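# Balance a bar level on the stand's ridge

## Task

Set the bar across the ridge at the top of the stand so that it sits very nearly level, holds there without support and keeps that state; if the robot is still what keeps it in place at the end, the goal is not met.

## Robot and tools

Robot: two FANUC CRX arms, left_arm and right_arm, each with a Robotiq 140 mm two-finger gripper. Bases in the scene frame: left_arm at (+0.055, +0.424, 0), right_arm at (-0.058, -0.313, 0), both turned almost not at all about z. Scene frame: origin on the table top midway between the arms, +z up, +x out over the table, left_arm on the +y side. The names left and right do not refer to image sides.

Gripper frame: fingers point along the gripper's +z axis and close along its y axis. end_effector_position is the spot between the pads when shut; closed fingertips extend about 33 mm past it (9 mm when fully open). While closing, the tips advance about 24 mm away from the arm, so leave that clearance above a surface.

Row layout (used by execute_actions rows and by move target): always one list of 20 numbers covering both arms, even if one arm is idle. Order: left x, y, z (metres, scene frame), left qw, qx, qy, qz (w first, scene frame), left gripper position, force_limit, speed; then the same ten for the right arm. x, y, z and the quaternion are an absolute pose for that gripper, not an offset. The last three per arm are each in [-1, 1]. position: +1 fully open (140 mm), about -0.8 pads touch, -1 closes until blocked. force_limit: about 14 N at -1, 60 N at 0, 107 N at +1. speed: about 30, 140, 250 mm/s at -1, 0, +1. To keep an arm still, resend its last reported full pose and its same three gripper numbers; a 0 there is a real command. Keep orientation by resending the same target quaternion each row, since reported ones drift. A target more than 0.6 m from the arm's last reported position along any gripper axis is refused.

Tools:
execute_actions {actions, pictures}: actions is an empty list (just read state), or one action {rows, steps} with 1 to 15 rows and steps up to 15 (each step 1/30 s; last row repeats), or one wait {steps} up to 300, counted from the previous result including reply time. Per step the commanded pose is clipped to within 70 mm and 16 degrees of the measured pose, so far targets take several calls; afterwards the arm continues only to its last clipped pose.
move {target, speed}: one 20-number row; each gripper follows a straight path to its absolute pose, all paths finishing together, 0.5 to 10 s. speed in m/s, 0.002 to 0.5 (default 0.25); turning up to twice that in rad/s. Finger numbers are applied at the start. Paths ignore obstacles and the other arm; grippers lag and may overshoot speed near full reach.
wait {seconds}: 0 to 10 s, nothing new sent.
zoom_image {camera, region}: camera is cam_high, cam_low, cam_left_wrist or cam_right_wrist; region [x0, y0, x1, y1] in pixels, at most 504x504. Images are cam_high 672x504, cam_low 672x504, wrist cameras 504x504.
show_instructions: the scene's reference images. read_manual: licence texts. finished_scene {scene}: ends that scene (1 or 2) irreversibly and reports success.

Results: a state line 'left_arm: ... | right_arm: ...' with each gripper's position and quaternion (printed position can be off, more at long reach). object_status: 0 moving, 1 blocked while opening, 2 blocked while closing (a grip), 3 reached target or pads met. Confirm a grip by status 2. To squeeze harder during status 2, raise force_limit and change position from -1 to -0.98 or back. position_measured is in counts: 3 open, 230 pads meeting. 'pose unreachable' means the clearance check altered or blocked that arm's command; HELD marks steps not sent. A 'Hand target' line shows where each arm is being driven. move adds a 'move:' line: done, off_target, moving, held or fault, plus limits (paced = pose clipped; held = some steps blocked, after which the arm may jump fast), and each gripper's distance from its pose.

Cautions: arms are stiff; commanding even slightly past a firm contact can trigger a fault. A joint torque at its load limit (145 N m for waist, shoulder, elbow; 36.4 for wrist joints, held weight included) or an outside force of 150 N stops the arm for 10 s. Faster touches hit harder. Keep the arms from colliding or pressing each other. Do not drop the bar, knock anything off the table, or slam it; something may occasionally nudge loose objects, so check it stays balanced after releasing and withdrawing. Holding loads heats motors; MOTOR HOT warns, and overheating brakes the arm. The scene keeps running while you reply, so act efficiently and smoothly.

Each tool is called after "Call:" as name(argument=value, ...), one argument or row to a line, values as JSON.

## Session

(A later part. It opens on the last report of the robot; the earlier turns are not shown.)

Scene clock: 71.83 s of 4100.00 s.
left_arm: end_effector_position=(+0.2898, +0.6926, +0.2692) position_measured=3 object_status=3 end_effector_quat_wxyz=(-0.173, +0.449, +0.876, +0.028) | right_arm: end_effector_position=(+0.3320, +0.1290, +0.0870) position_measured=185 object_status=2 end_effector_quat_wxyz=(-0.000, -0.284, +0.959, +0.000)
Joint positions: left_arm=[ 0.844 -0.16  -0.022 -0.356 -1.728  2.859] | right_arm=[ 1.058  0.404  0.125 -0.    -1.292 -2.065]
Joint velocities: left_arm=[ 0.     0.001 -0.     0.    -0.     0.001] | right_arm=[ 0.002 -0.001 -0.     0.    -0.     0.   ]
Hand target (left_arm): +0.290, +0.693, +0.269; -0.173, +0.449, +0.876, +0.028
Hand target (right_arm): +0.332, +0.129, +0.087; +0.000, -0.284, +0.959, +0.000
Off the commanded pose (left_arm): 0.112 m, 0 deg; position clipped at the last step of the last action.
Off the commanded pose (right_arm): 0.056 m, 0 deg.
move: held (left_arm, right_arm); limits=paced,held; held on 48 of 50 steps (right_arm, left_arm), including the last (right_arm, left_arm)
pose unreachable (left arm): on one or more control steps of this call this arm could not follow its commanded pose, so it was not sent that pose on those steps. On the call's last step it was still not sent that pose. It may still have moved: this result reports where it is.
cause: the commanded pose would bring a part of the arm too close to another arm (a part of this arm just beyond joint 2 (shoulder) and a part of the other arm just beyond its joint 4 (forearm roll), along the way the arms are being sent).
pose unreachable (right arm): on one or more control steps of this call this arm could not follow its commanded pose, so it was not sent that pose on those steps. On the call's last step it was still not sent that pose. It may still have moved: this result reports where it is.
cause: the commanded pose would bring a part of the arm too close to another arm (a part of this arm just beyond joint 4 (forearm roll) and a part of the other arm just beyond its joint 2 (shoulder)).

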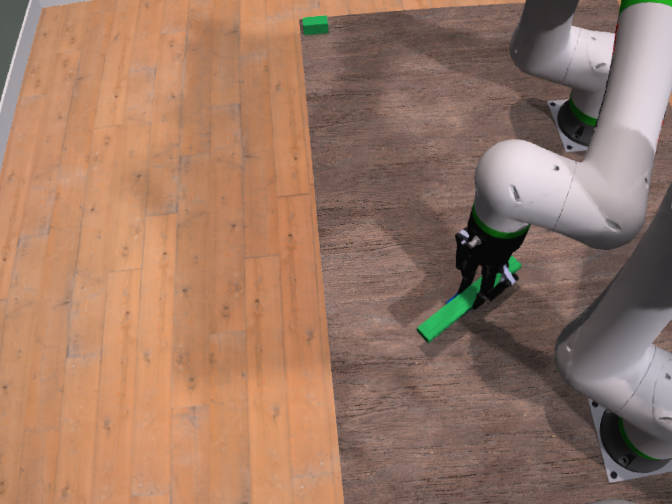

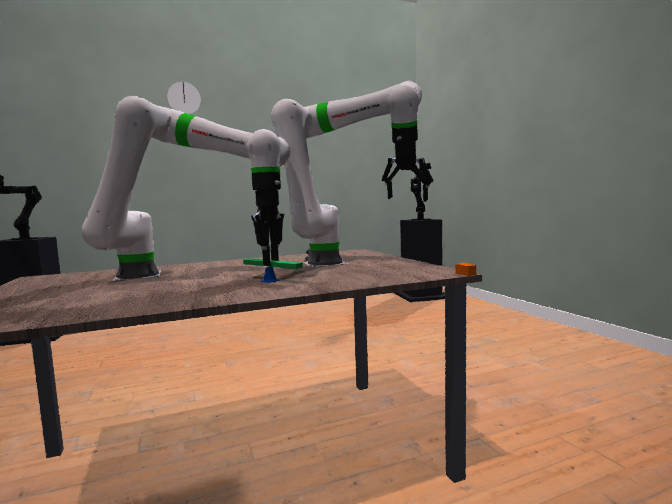

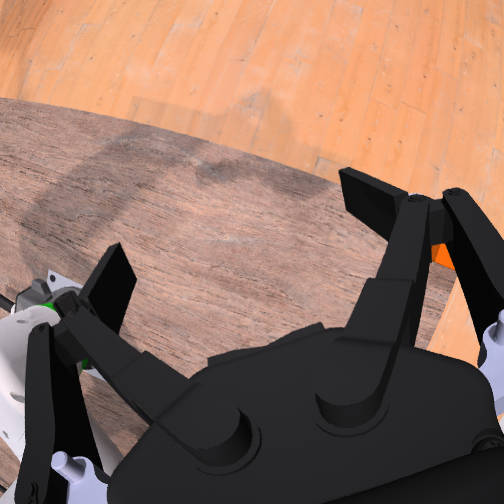

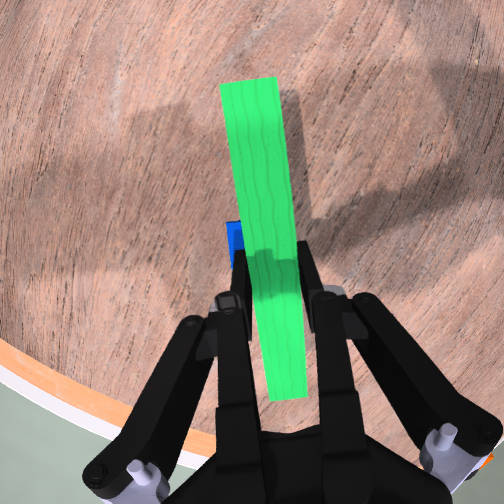

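Call:
move(
  target=[0.33,0.92,0.2697,-0.169,0.451,0.876,0.029,1,0,0,0.332,0.129,0.087,0,-0.284,0.959,0,-1,0,-0.5],
)

Call:
move(
  target=[0.33,0.92,0.2697,-0.169,0.451,0.876,0.029,1,0,0,0.302,0.176,0.085,0,-0.284,0.959,0,-1,0,-0.5],
  speed=0.08,
)

Call:
move(
  target=[0.33,0.92,0.2697,-0.169,0.451,0.876,0.029,1,0,0,0.302,0.176,0.08,0,-0.284,0.959,0,-1,0,-0.5],
  speed=0.08,
)

Call:
zoom_image(
  camera="cam_right_wrist",
  region=[130, 190, 330, 330],
)

Call:
zoom_image(
  camera="cam_low",
  region=[235, 245, 325, 290],
)

Scene clock: 77.83 s of 4100.00 s.
left_arm: end_effector_position=(+0.3306, +0.9196, +0.2702) position_measured=3 object_status=3 end_effector_quat_wxyz=(-0.169, +0.451, +0.876, +0.029) | right_arm: end_effector_position=(+0.3320, +0.1290, +0.0870) position_measured=185 object_status=2 end_effector_quat_wxyz=(-0.000, -0.284, +0.959, +0.000)
Joint positions: left_arm=[ 1.062  0.294  0.461 -0.343 -1.679  2.644] | right_arm=[ 1.057  0.404  0.125 -0.    -1.292 -2.065]
Joint velocities: left_arm=[ 0.     0.002  0.003 -0.    -0.002 -0.001] | right_arm=[ 0.001  0.     0.    -0.001  0.001  0.001]
Hand target (left_arm): +0.330, +0.920, +0.270; -0.169, +0.451, +0.876, +0.029
Hand target (right_arm): +0.332, +0.129, +0.087; -0.000, -0.284, +0.959, +0.000
Off the commanded pose (left_arm): 0.001 m, 0 deg.
Off the commanded pose (right_arm): 0.000 m, 0 deg.
After step 90, 0.23 s passed at rest.
move: done; limits=paced

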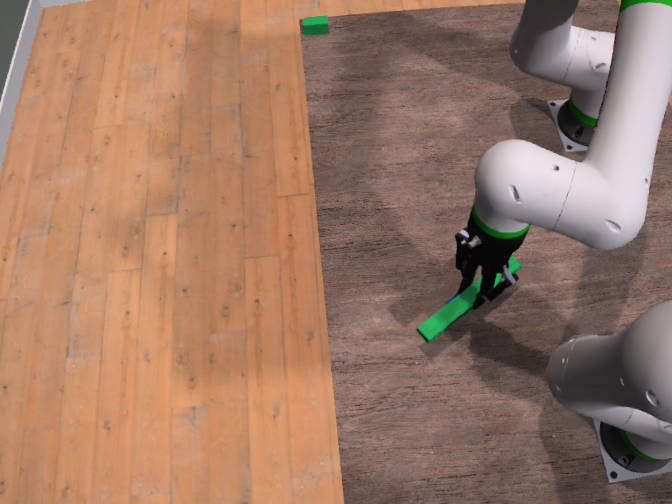

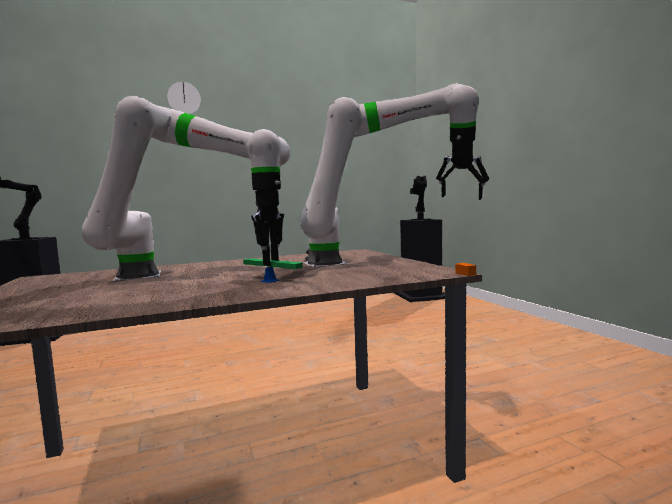

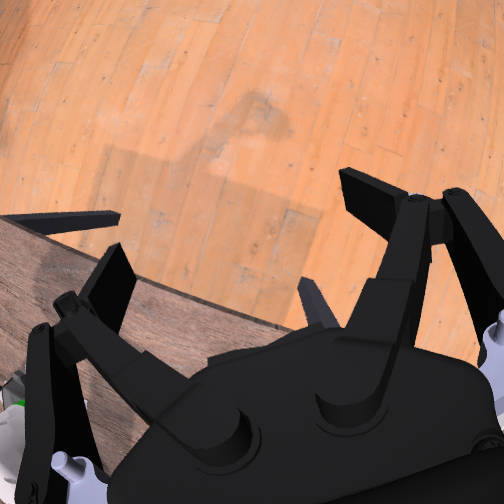

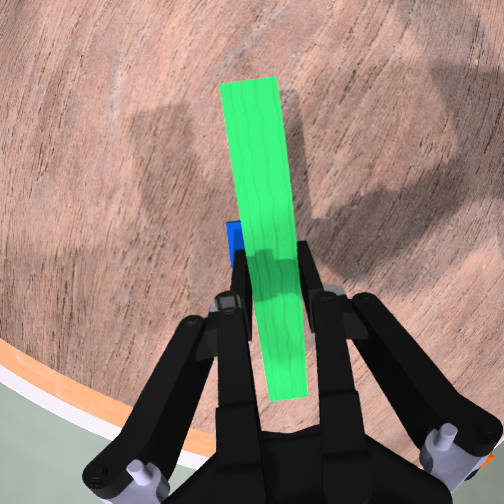

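Scene clock: 78.87 s of 4100.00 s.
left_arm: end_effector_position=(+0.3300, +0.9200, +0.2697) position_measured=3 object_status=3 end_effector_quat_wxyz=(-0.169, +0.451, +0.876, +0.029) | right_arm: end_effector_position=(+0.3022, +0.1758, +0.0850) position_measured=185 object_status=2 end_effector_quat_wxyz=(+0.000, -0.284, +0.959, -0.000)
Joint positions: left_arm=[ 1.063  0.293  0.459 -0.343 -1.678  2.643] | right_arm=[ 1.139  0.448  0.183  0.    -1.305 -2.147]
Joint velocities: left_arm=[ 0.     0.002 -0.    -0.     0.    -0.001] | right_arm=[ 0.002  0.001  0.001  0.    -0.    -0.001]
Hand target (left_arm): +0.330, +0.920, +0.270; -0.169, +0.451, +0.876, +0.029
Hand target (right_arm): +0.302, +0.176, +0.085; +0.000, -0.284, +0.959, -0.000
Off the commanded pose (left_arm): 0.000 m, 0 deg.
Off the commanded pose (right_arm): 0.000 m, 0 deg.
move: done

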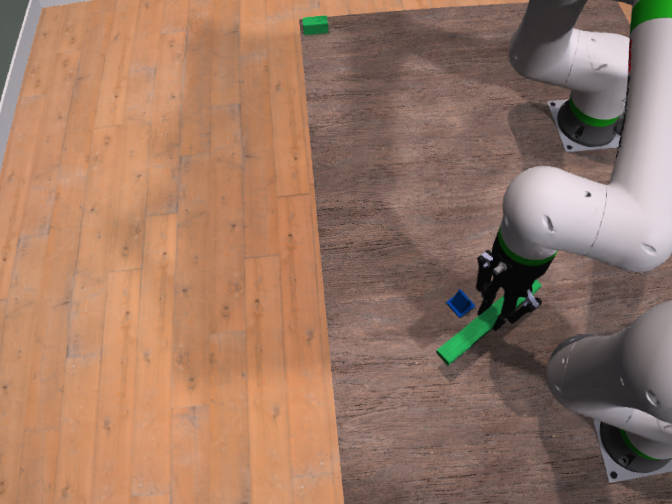

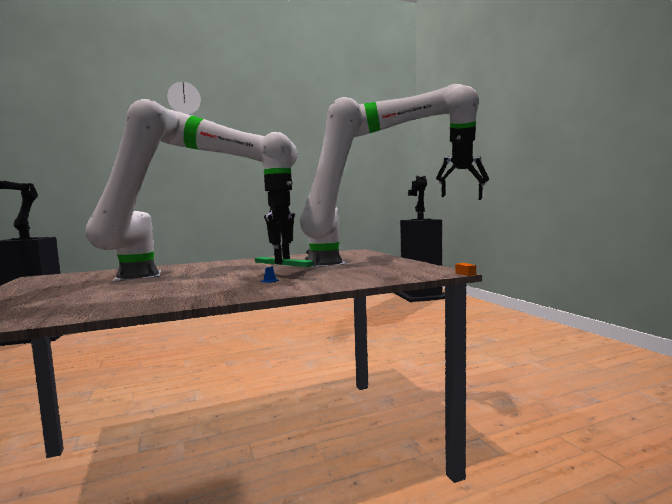

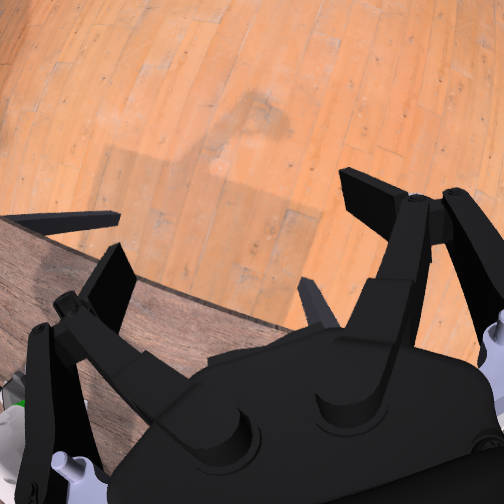

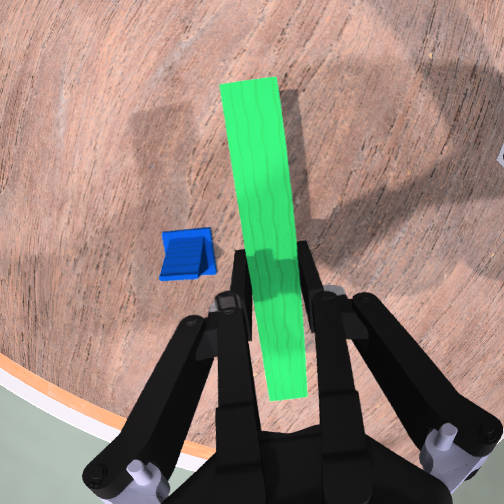

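Scene clock: 79.57 s of 4100.00 s.
left_arm: end_effector_position=(+0.3300, +0.9200, +0.2697) position_measured=3 object_status=3 end_effector_quat_wxyz=(-0.169, +0.451, +0.876, +0.029) | right_arm: end_effector_position=(+0.3020, +0.1760, +0.0800) position_measured=185 object_status=2 end_effector_quat_wxyz=(+0.000, -0.284, +0.959, -0.000)
Joint positions: left_arm=[ 1.063  0.293  0.459 -0.343 -1.678  2.643] | right_arm=[ 1.139  0.452  0.175  0.    -1.294 -2.147]
Joint velocities: left_arm=[-0.     0.001 -0.     0.001  0.001  0.001] | right_arm=[-0.     0.    -0.001  0.     0.001  0.001]
Hand target (left_arm): +0.330, +0.920, +0.270; -0.169, +0.451, +0.876, +0.029
Hand target (right_arm): +0.302, +0.176, +0.080; +0.000, -0.284, +0.959, -0.000
Off the commanded pose (left_arm): 0.000 m, 0 deg.
Off the commanded pose (right_arm): 0.000 m, 0 deg.
move: done

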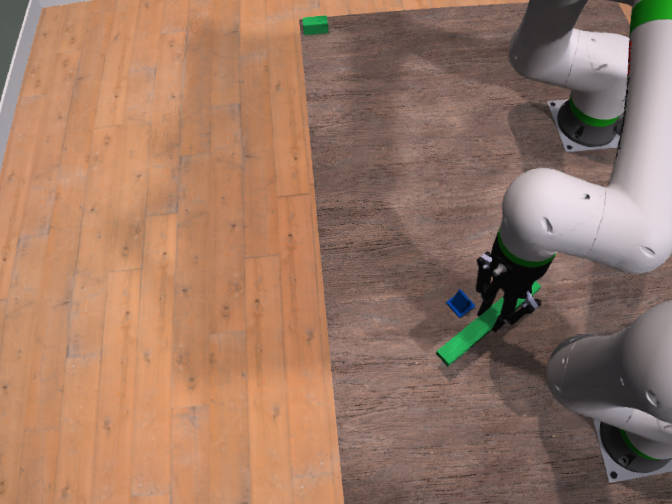

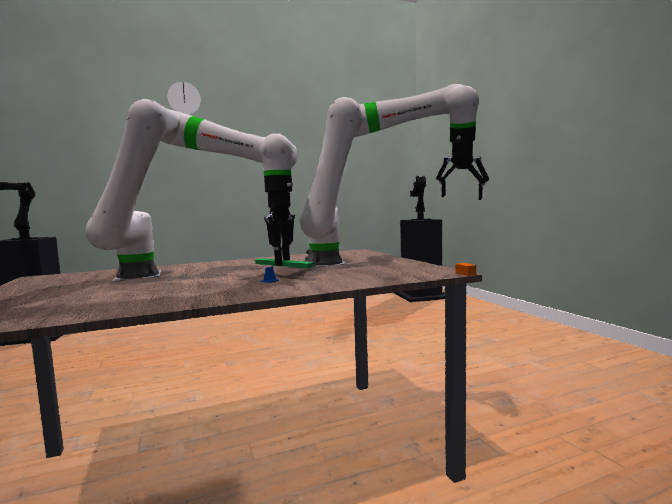

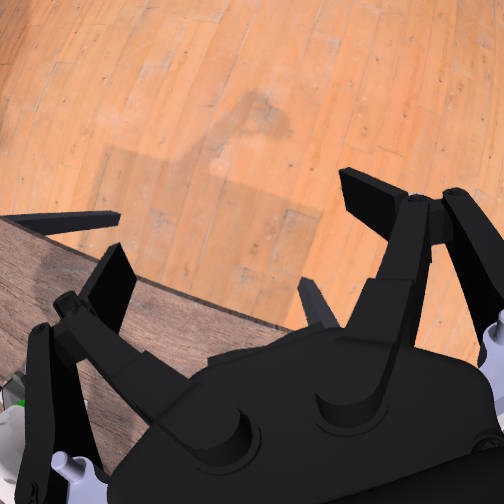

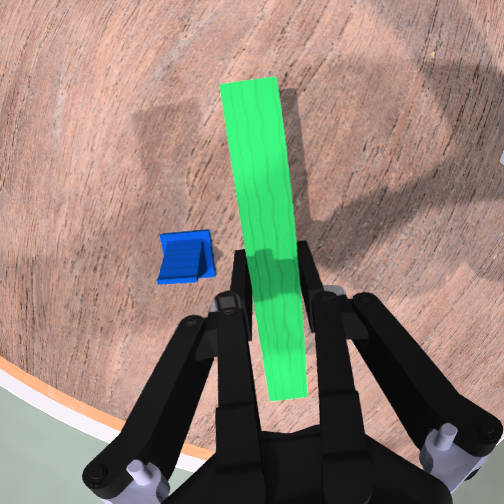

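Region (130, 190, 330, 330) of cam_right_wrist's 504x504 image, scaled by 2.520, with more detail than that image has; it fills the top 353 rows of this view, and the rest is white.

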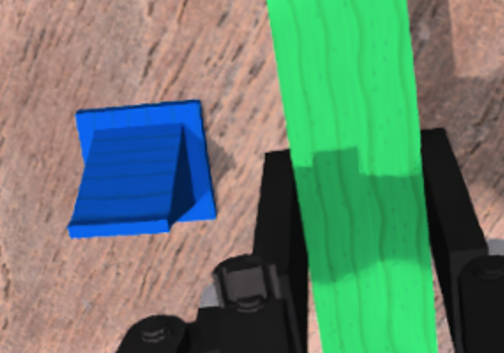

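Region (235, 245, 325, 290) of cam_low's 672x504 image, scaled by 5.600, with more detail than that image has.

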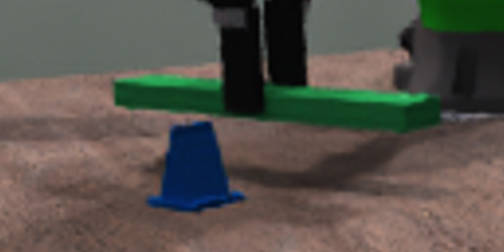

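Call:
move(
  target=[0.33,0.92,0.2697,-0.169,0.451,0.876,0.029,1,0,0,0.31,0.163,0.09,0,-0.284,0.959,0,-1,0,-0.5],
  speed=0.08,
)

Call:
move(
  target=[0.33,0.92,0.2697,-0.169,0.451,0.876,0.029,1,0,0,0.3396,0.1176,0.088,0,-0.284,0.959,0,-1,0,-0.5],
  speed=0.08,
)

Call:
move(
  target=[0.33,0.92,0.2697,-0.169,0.451,0.876,0.029,1,0,0,0.3396,0.1176,0.084,0,-0.284,0.959,0,-1,0,-0.5],
  speed=0.005,
)

Call:
zoom_image(
  camera="cam_low",
  region=[235, 245, 305, 290],
)

Scene clock: 87.57 s of 4100.00 s.
left_arm: end_effector_position=(+0.3300, +0.9200, +0.2697) position_measured=3 object_status=3 end_effector_quat_wxyz=(-0.169, +0.451, +0.876, +0.029) | right_arm: end_effector_position=(+0.3099, +0.1631, +0.0899) position_measured=185 object_status=2 end_effector_quat_wxyz=(-0.000, -0.284, +0.959, +0.000)
Joint positions: left_arm=[ 1.063  0.293  0.459 -0.343 -1.678  2.643] | right_arm=[ 1.118  0.432  0.171 -0.    -1.31  -2.126]
Joint velocities: left_arm=[-0.     0.001  0.     0.    -0.001  0.001] | right_arm=[-0.003 -0.001 -0.    -0.    -0.003  0.001]
Hand target (left_arm): +0.330, +0.920, +0.270; -0.169, +0.451, +0.876, +0.029
Hand target (right_arm): +0.310, +0.163, +0.090; -0.000, -0.284, +0.959, +0.000
Off the commanded pose (left_arm): 0.000 m, 0 deg.
Off the commanded pose (right_arm): 0.000 m, 0 deg.
After step 90, 4.27 s passed at rest.
move: done

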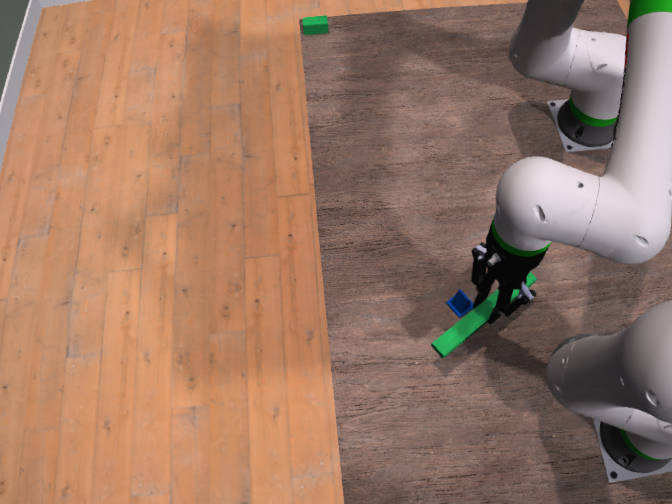

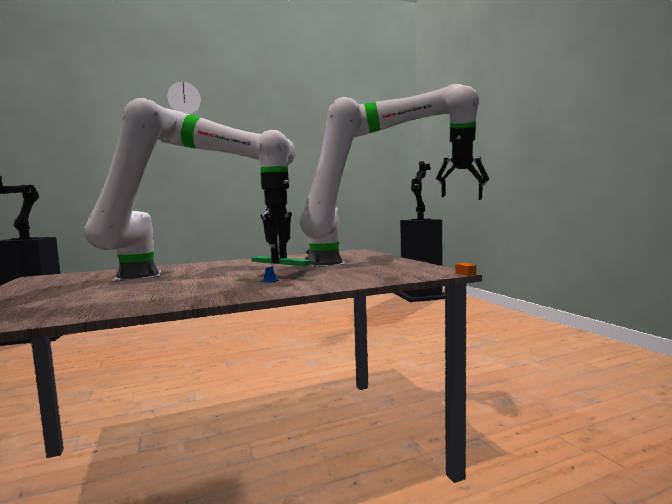

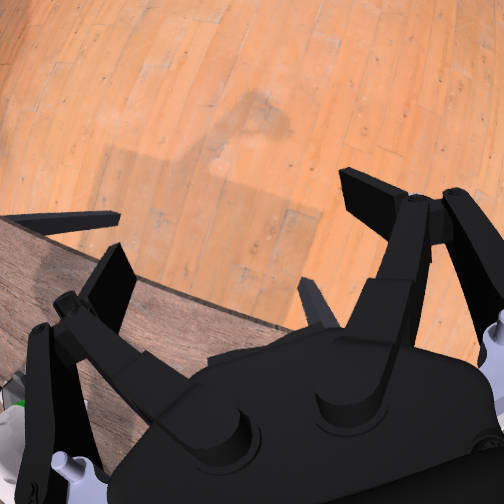

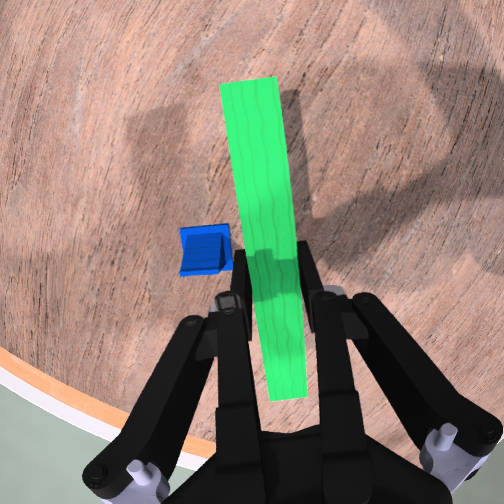

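Scene clock: 88.60 s of 4100.00 s.
left_arm: end_effector_position=(+0.3300, +0.9200, +0.2697) position_measured=3 object_status=3 end_effector_quat_wxyz=(-0.169, +0.451, +0.876, +0.029) | right_arm: end_effector_position=(+0.3394, +0.1178, +0.0880) position_measured=185 object_status=2 end_effector_quat_wxyz=(-0.000, -0.284, +0.959, +0.000)
Joint positions: left_arm=[ 1.063  0.293  0.459 -0.343 -1.678  2.643] | right_arm=[ 1.036  0.395  0.115 -0.    -1.291 -2.044]
Joint velocities: left_arm=[-0.    -0.     0.     0.001 -0.    -0.   ] | right_arm=[-0.002 -0.001 -0.001  0.     0.001 -0.001]
Hand target (left_arm): +0.330, +0.920, +0.270; -0.169, +0.451, +0.876, +0.029
Hand target (right_arm): +0.339, +0.118, +0.088; -0.000, -0.284, +0.959, +0.000
Off the commanded pose (left_arm): 0.000 m, 0 deg.
Off the commanded pose (right_arm): 0.000 m, 0 deg.
move: done

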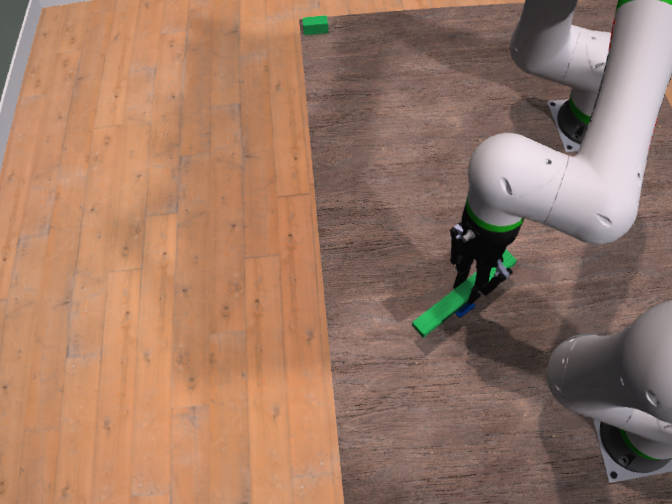

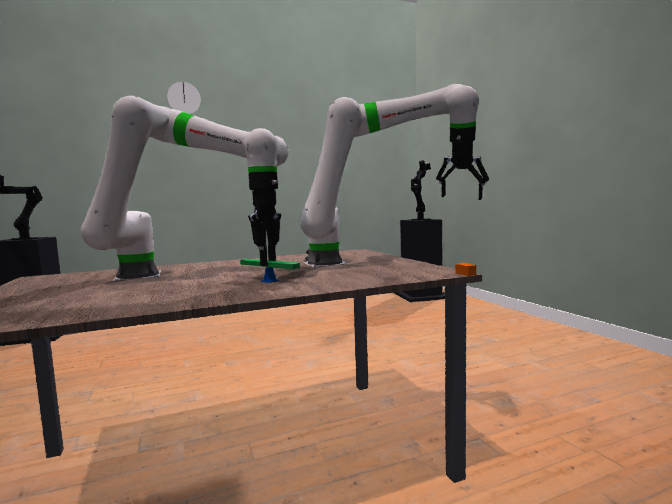

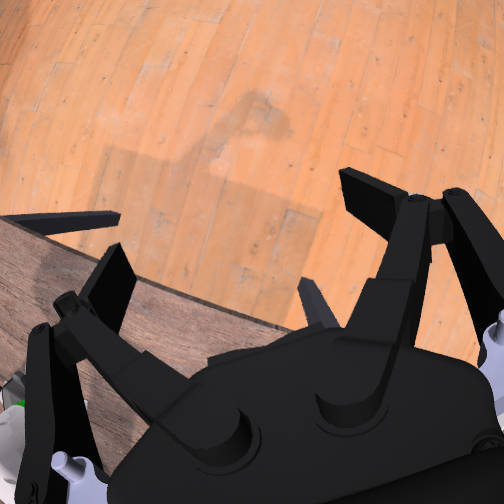

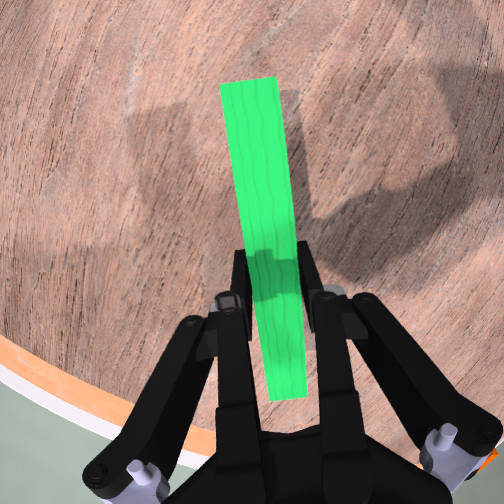

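Scene clock: 89.63 s of 4100.00 s.
left_arm: end_effector_position=(+0.3300, +0.9200, +0.2697) position_measured=3 object_status=3 end_effector_quat_wxyz=(-0.169, +0.451, +0.876, +0.029) | right_arm: end_effector_position=(+0.3396, +0.1176, +0.0842) position_measured=185 object_status=2 end_effector_quat_wxyz=(+0.000, -0.284, +0.959, +0.000)
Joint positions: left_arm=[ 1.063  0.293  0.459 -0.343 -1.678  2.643] | right_arm=[ 1.036  0.397  0.109  0.    -1.282 -2.044]
Joint velocities: left_arm=[ 0.     0.001  0.     0.001 -0.    -0.001] | right_arm=[ 0.     0.001 -0.001  0.     0.001 -0.   ]
Hand target (left_arm): +0.330, +0.920, +0.270; -0.169, +0.451, +0.876, +0.029
Hand target (right_arm): +0.340, +0.118, +0.084; +0.000, -0.284, +0.959, -0.000
Off the commanded pose (left_arm): 0.000 m, 0 deg.
Off the commanded pose (right_arm): 0.000 m, 0 deg.
move: done

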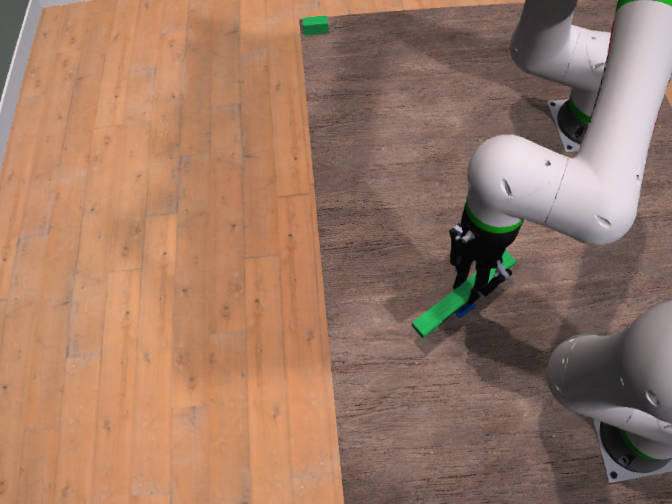

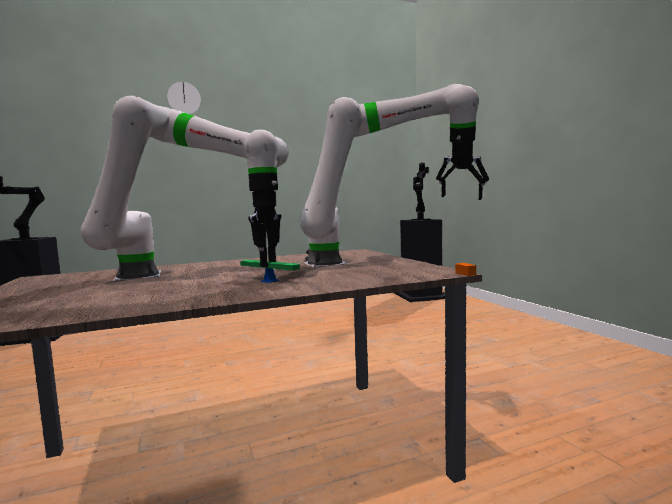

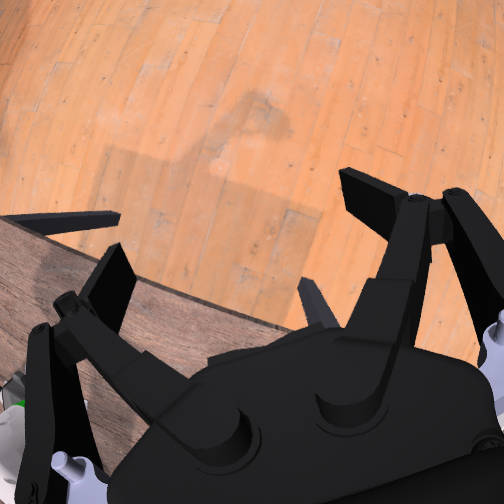

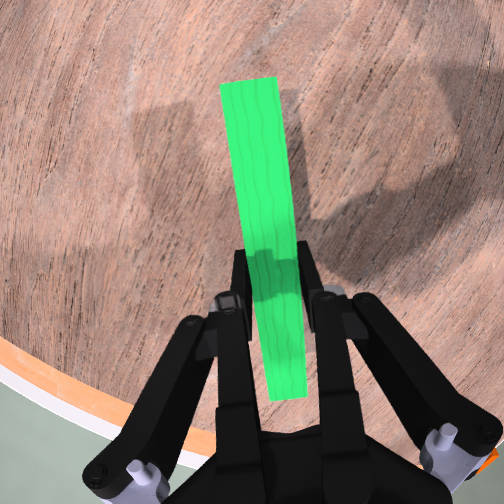

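Region (235, 245, 305, 290) of cam_low's 672x504 image, scaled by 7.200, with more detail than that image has; it fills the top 324 rows of this view, and the rest is white.

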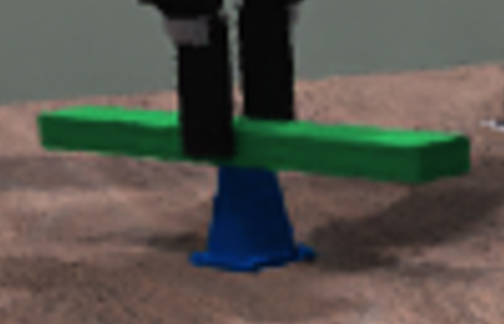

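Call:
move(
  target=[0.33,0.92,0.2697,-0.169,0.451,0.876,0.029,1,0,0,0.341,0.1185,0.0828,0,-0.284,0.959,0,-1,0,-0.5],
  speed=0.004,
)

Call:
zoom_image(
  camera="cam_low",
  region=[250, 255, 290, 285],
)

Scene clock: 93.53 s of 4100.00 s.
left_arm: end_effector_position=(+0.3300, +0.9200, +0.2697) position_measured=3 object_status=3 end_effector_quat_wxyz=(-0.169, +0.451, +0.876, +0.029) | right_arm: end_effector_position=(+0.3410, +0.1185, +0.0829) position_measured=185 object_status=2 end_effector_quat_wxyz=(+0.000, -0.284, +0.959, +0.000)
Joint positions: left_arm=[ 1.063  0.293  0.459 -0.343 -1.678  2.643] | right_arm=[ 1.035  0.402  0.113  0.    -1.281 -2.043]
Joint velocities: left_arm=[ 0.    -0.001  0.     0.001  0.     0.001] | right_arm=[ 0.     0.002  0.    -0.     0.005  0.002]
Hand target (left_arm): +0.330, +0.920, +0.270; -0.169, +0.451, +0.876, +0.029
Hand target (right_arm): +0.341, +0.119, +0.083; -0.000, -0.284, +0.959, +0.000
Off the commanded pose (left_arm): 0.000 m, 0 deg.
Off the commanded pose (right_arm): 0.000 m, 0 deg.
After step 90, 0.17 s passed at rest.
move: done

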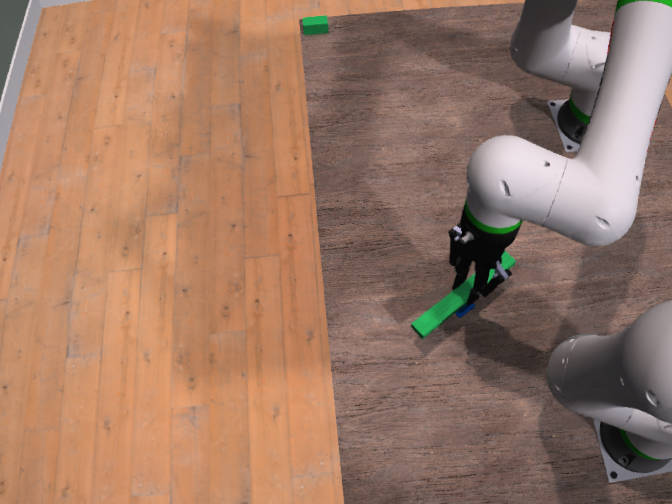

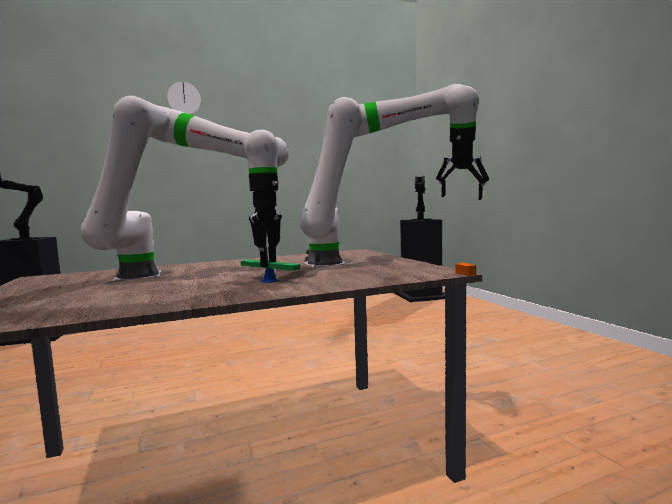

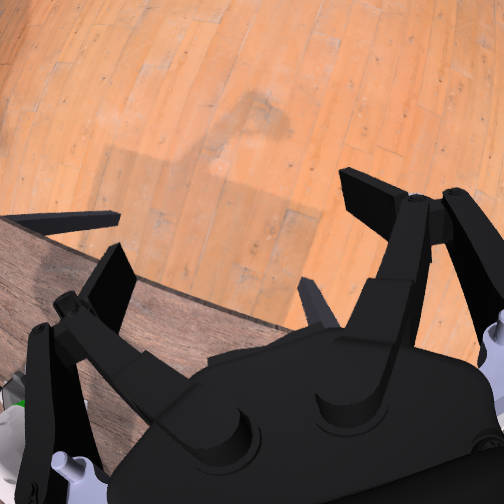

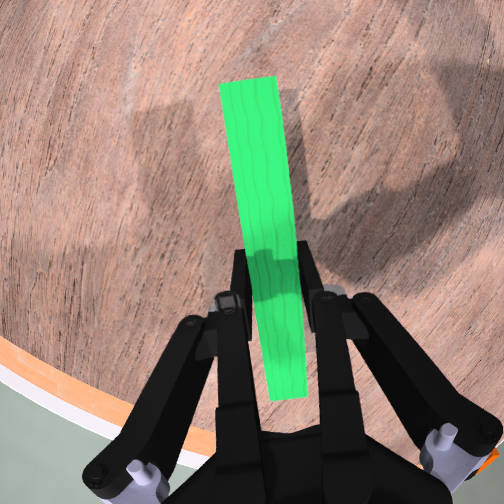

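Region (250, 255, 290, 285) of cam_low's 672x504 image, scaled by 12.600, with more detail than that image has; it fills the top 378 rows of this view, and the rest is white.

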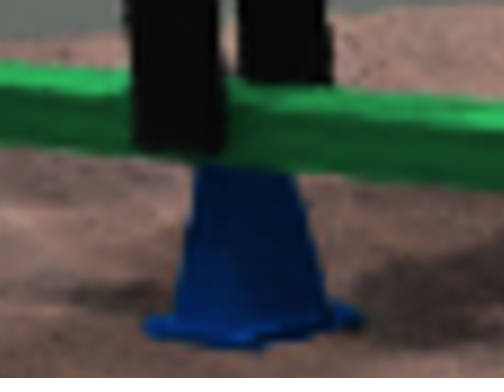

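Call:
execute_actions(
  actions=[
    {"rows":[[0.33,0.92,0.2697,-0.169,0.451,0.876,0.029,1,0,0,0.341,0.1185,0.0829,0,-0.284,0.959,0,-0.3,0,-1]],"steps":15},
  ],
)

Call:
wait(
  seconds=1.5,
)

Call:
zoom_image(
  camera="cam_low",
  region=[235, 245, 305, 290],
)

Scene clock: 96.87 s of 4100.00 s.
left_arm: end_effector_position=(+0.3300, +0.9200, +0.2697) position_measured=3 object_status=3 end_effector_quat_wxyz=(-0.169, +0.451, +0.876, +0.029) | right_arm: end_effector_position=(+0.3410, +0.1183, +0.0827) position_measured=167 object_status=0 end_effector_quat_wxyz=(-0.000, -0.284, +0.959, -0.000)
Joint positions: left_arm=[ 1.063  0.293  0.459 -0.343 -1.678  2.643] | right_arm=[ 1.035  0.403  0.112 -0.    -1.281 -2.043]
Joint velocities: left_arm=[ 0.     0.001 -0.    -0.    -0.    -0.001] | right_arm=[ 0.    -0.002  0.     0.    -0.    -0.   ]
Hand target (left_arm): +0.330, +0.920, +0.270; -0.169, +0.451, +0.876, +0.029
Hand target (right_arm): +0.341, +0.118, +0.083; +0.000, -0.284, +0.959, +0.000
Off the commanded pose (left_arm): 0.000 m, 0 deg.
Off the commanded pose (right_arm): 0.000 m, 0 deg.
Steps of this call (steps 1 to 85: nothing new was sent; steps 86 to 100: all 15 steps of this action). Readings (end_effector_position | what the end effector reports):
86: left_arm (+0.3300, +0.9200, +0.2697) | right_arm (+0.3410, +0.1185, +0.0828) | left_arm position_measured=3 object_status=3 | right_arm position_measured=185 object_status=0
87: left_arm (+0.3300, +0.9200, +0.2697) | right_arm (+0.3412, +0.1187, +0.0826) | left_arm position_measured=3 object_status=3 | right_arm position_measured=185 object_status=0
89: left_arm (+0.3300, +0.9200, +0.2697) | right_arm (+0.3410, +0.1187, +0.0819) | left_arm position_measured=3 object_status=3 | right_arm position_measured=181 object_status=0
93: left_arm (+0.3300, +0.9200, +0.2697) | right_arm (+0.3408, +0.1183, +0.0819) | left_arm position_measured=3 object_status=3 | right_arm position_measured=175 object_status=0
100: the state above

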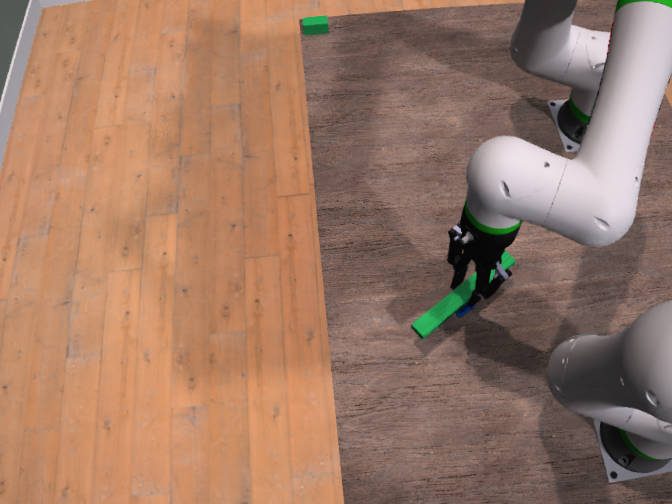

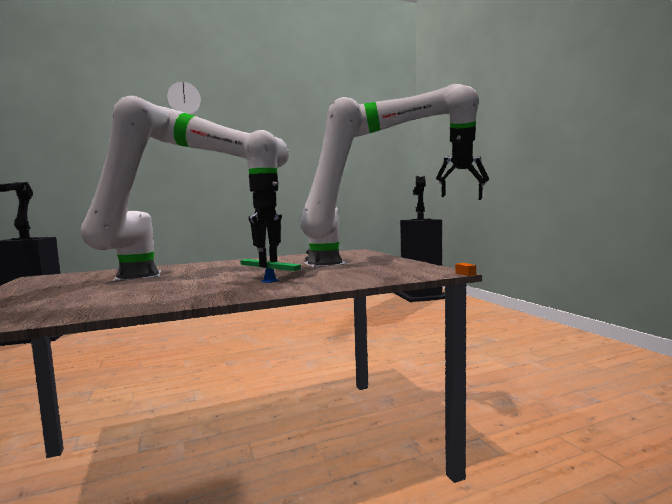

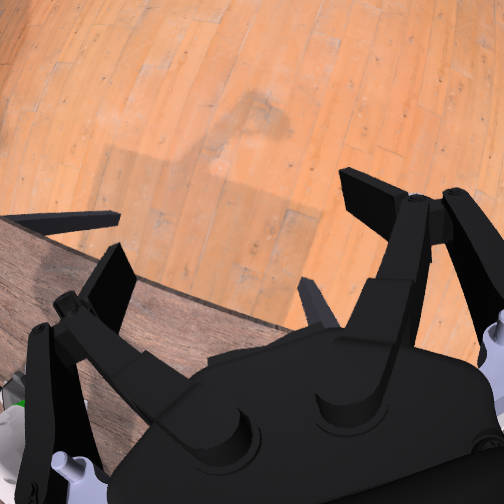

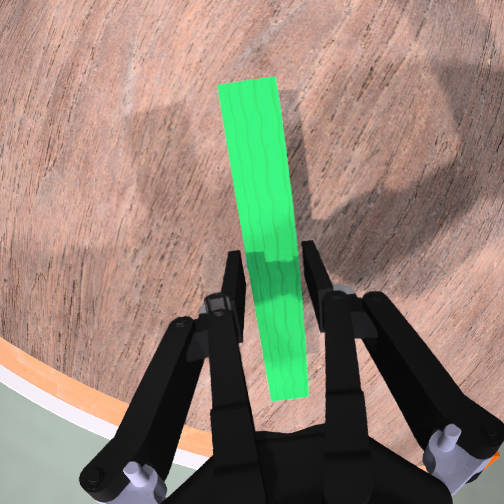

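Scene clock: 98.37 s of 4100.00 s.
left_arm: end_effector_position=(+0.3300, +0.9200, +0.2697) position_measured=3 object_status=3 end_effector_quat_wxyz=(-0.169, +0.451, +0.876, +0.029) | right_arm: end_effector_position=(+0.3410, +0.1185, +0.0829) position_measured=167 object_status=3 end_effector_quat_wxyz=(+0.000, -0.284, +0.959, +0.000)
Joint positions: left_arm=[ 1.063  0.293  0.459 -0.343 -1.678  2.643] | right_arm=[ 1.035  0.402  0.113  0.    -1.281 -2.043]
Joint velocities: left_arm=[ 0.    -0.     0.     0.001  0.     0.   ] | right_arm=[-0.002  0.    -0.     0.    -0.001  0.   ]
Hand target (left_arm): +0.330, +0.920, +0.270; -0.169, +0.451, +0.876, +0.029
Hand target (right_arm): +0.341, +0.118, +0.083; +0.000, -0.284, +0.959, +0.000
Off the commanded pose (left_arm): 0.000 m, 0 deg.
Off the commanded pose (right_arm): 0.000 m, 0 deg.
Steps of this call (steps 1 to 45: nothing new was sent). Readings (end_effector_position | what the end effector reports):
1: left_arm (+0.3300, +0.9200, +0.2697) | right_arm (+0.3410, +0.1183, +0.0827) | left_arm position_measured=3 object_status=3 | right_arm position_measured=167 object_status=0
2: left_arm (+0.3300, +0.9200, +0.2697) | right_arm (+0.3409, +0.1183, +0.0827) | left_arm position_measured=3 object_status=3 | right_arm position_measured=167 object_status=0
4: left_arm (+0.3300, +0.9200, +0.2697) | right_arm (+0.3410, +0.1184, +0.0828) | left_arm position_measured=3 object_status=3 | right_arm position_measured=167 object_status=3
8: left_arm (+0.3300, +0.9200, +0.2697) | right_arm (+0.3410, +0.1185, +0.0829) | left_arm position_measured=3 object_status=3 | right_arm position_measured=167 object_status=3
45: the state above

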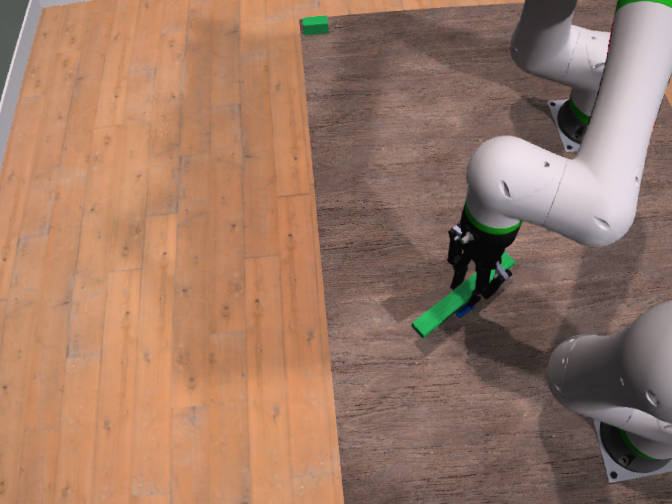

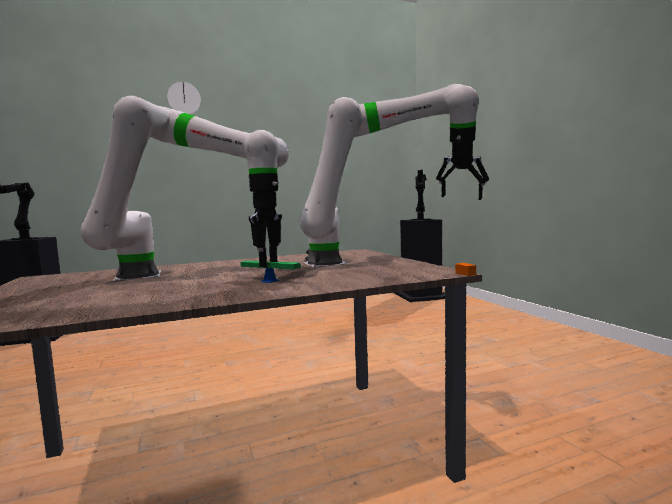

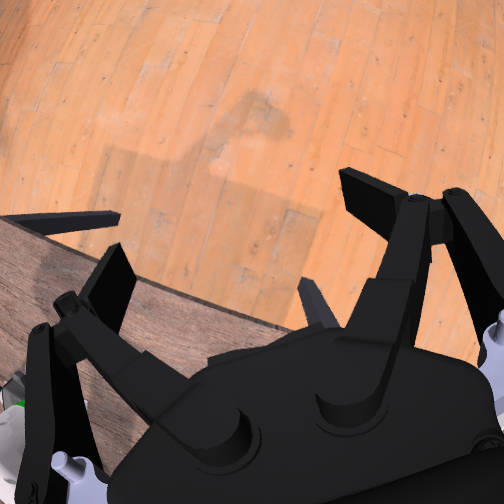

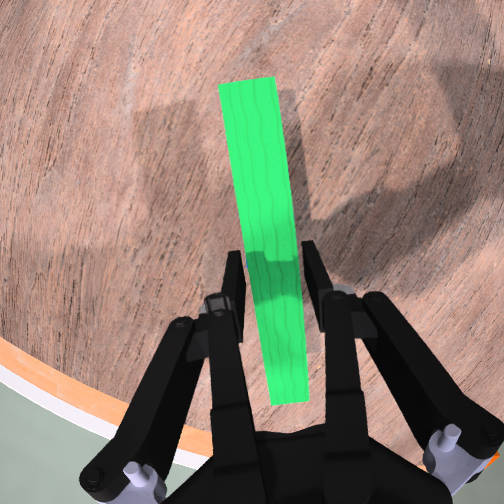

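Region (235, 245, 305, 290) of cam_low's 672x504 image, scaled by 7.200, with more detail than that image has; it fills the top 324 rows of this view, and the rest is white.

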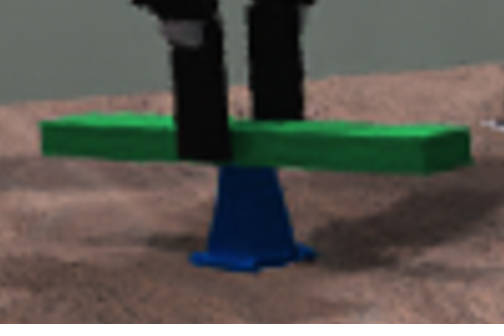

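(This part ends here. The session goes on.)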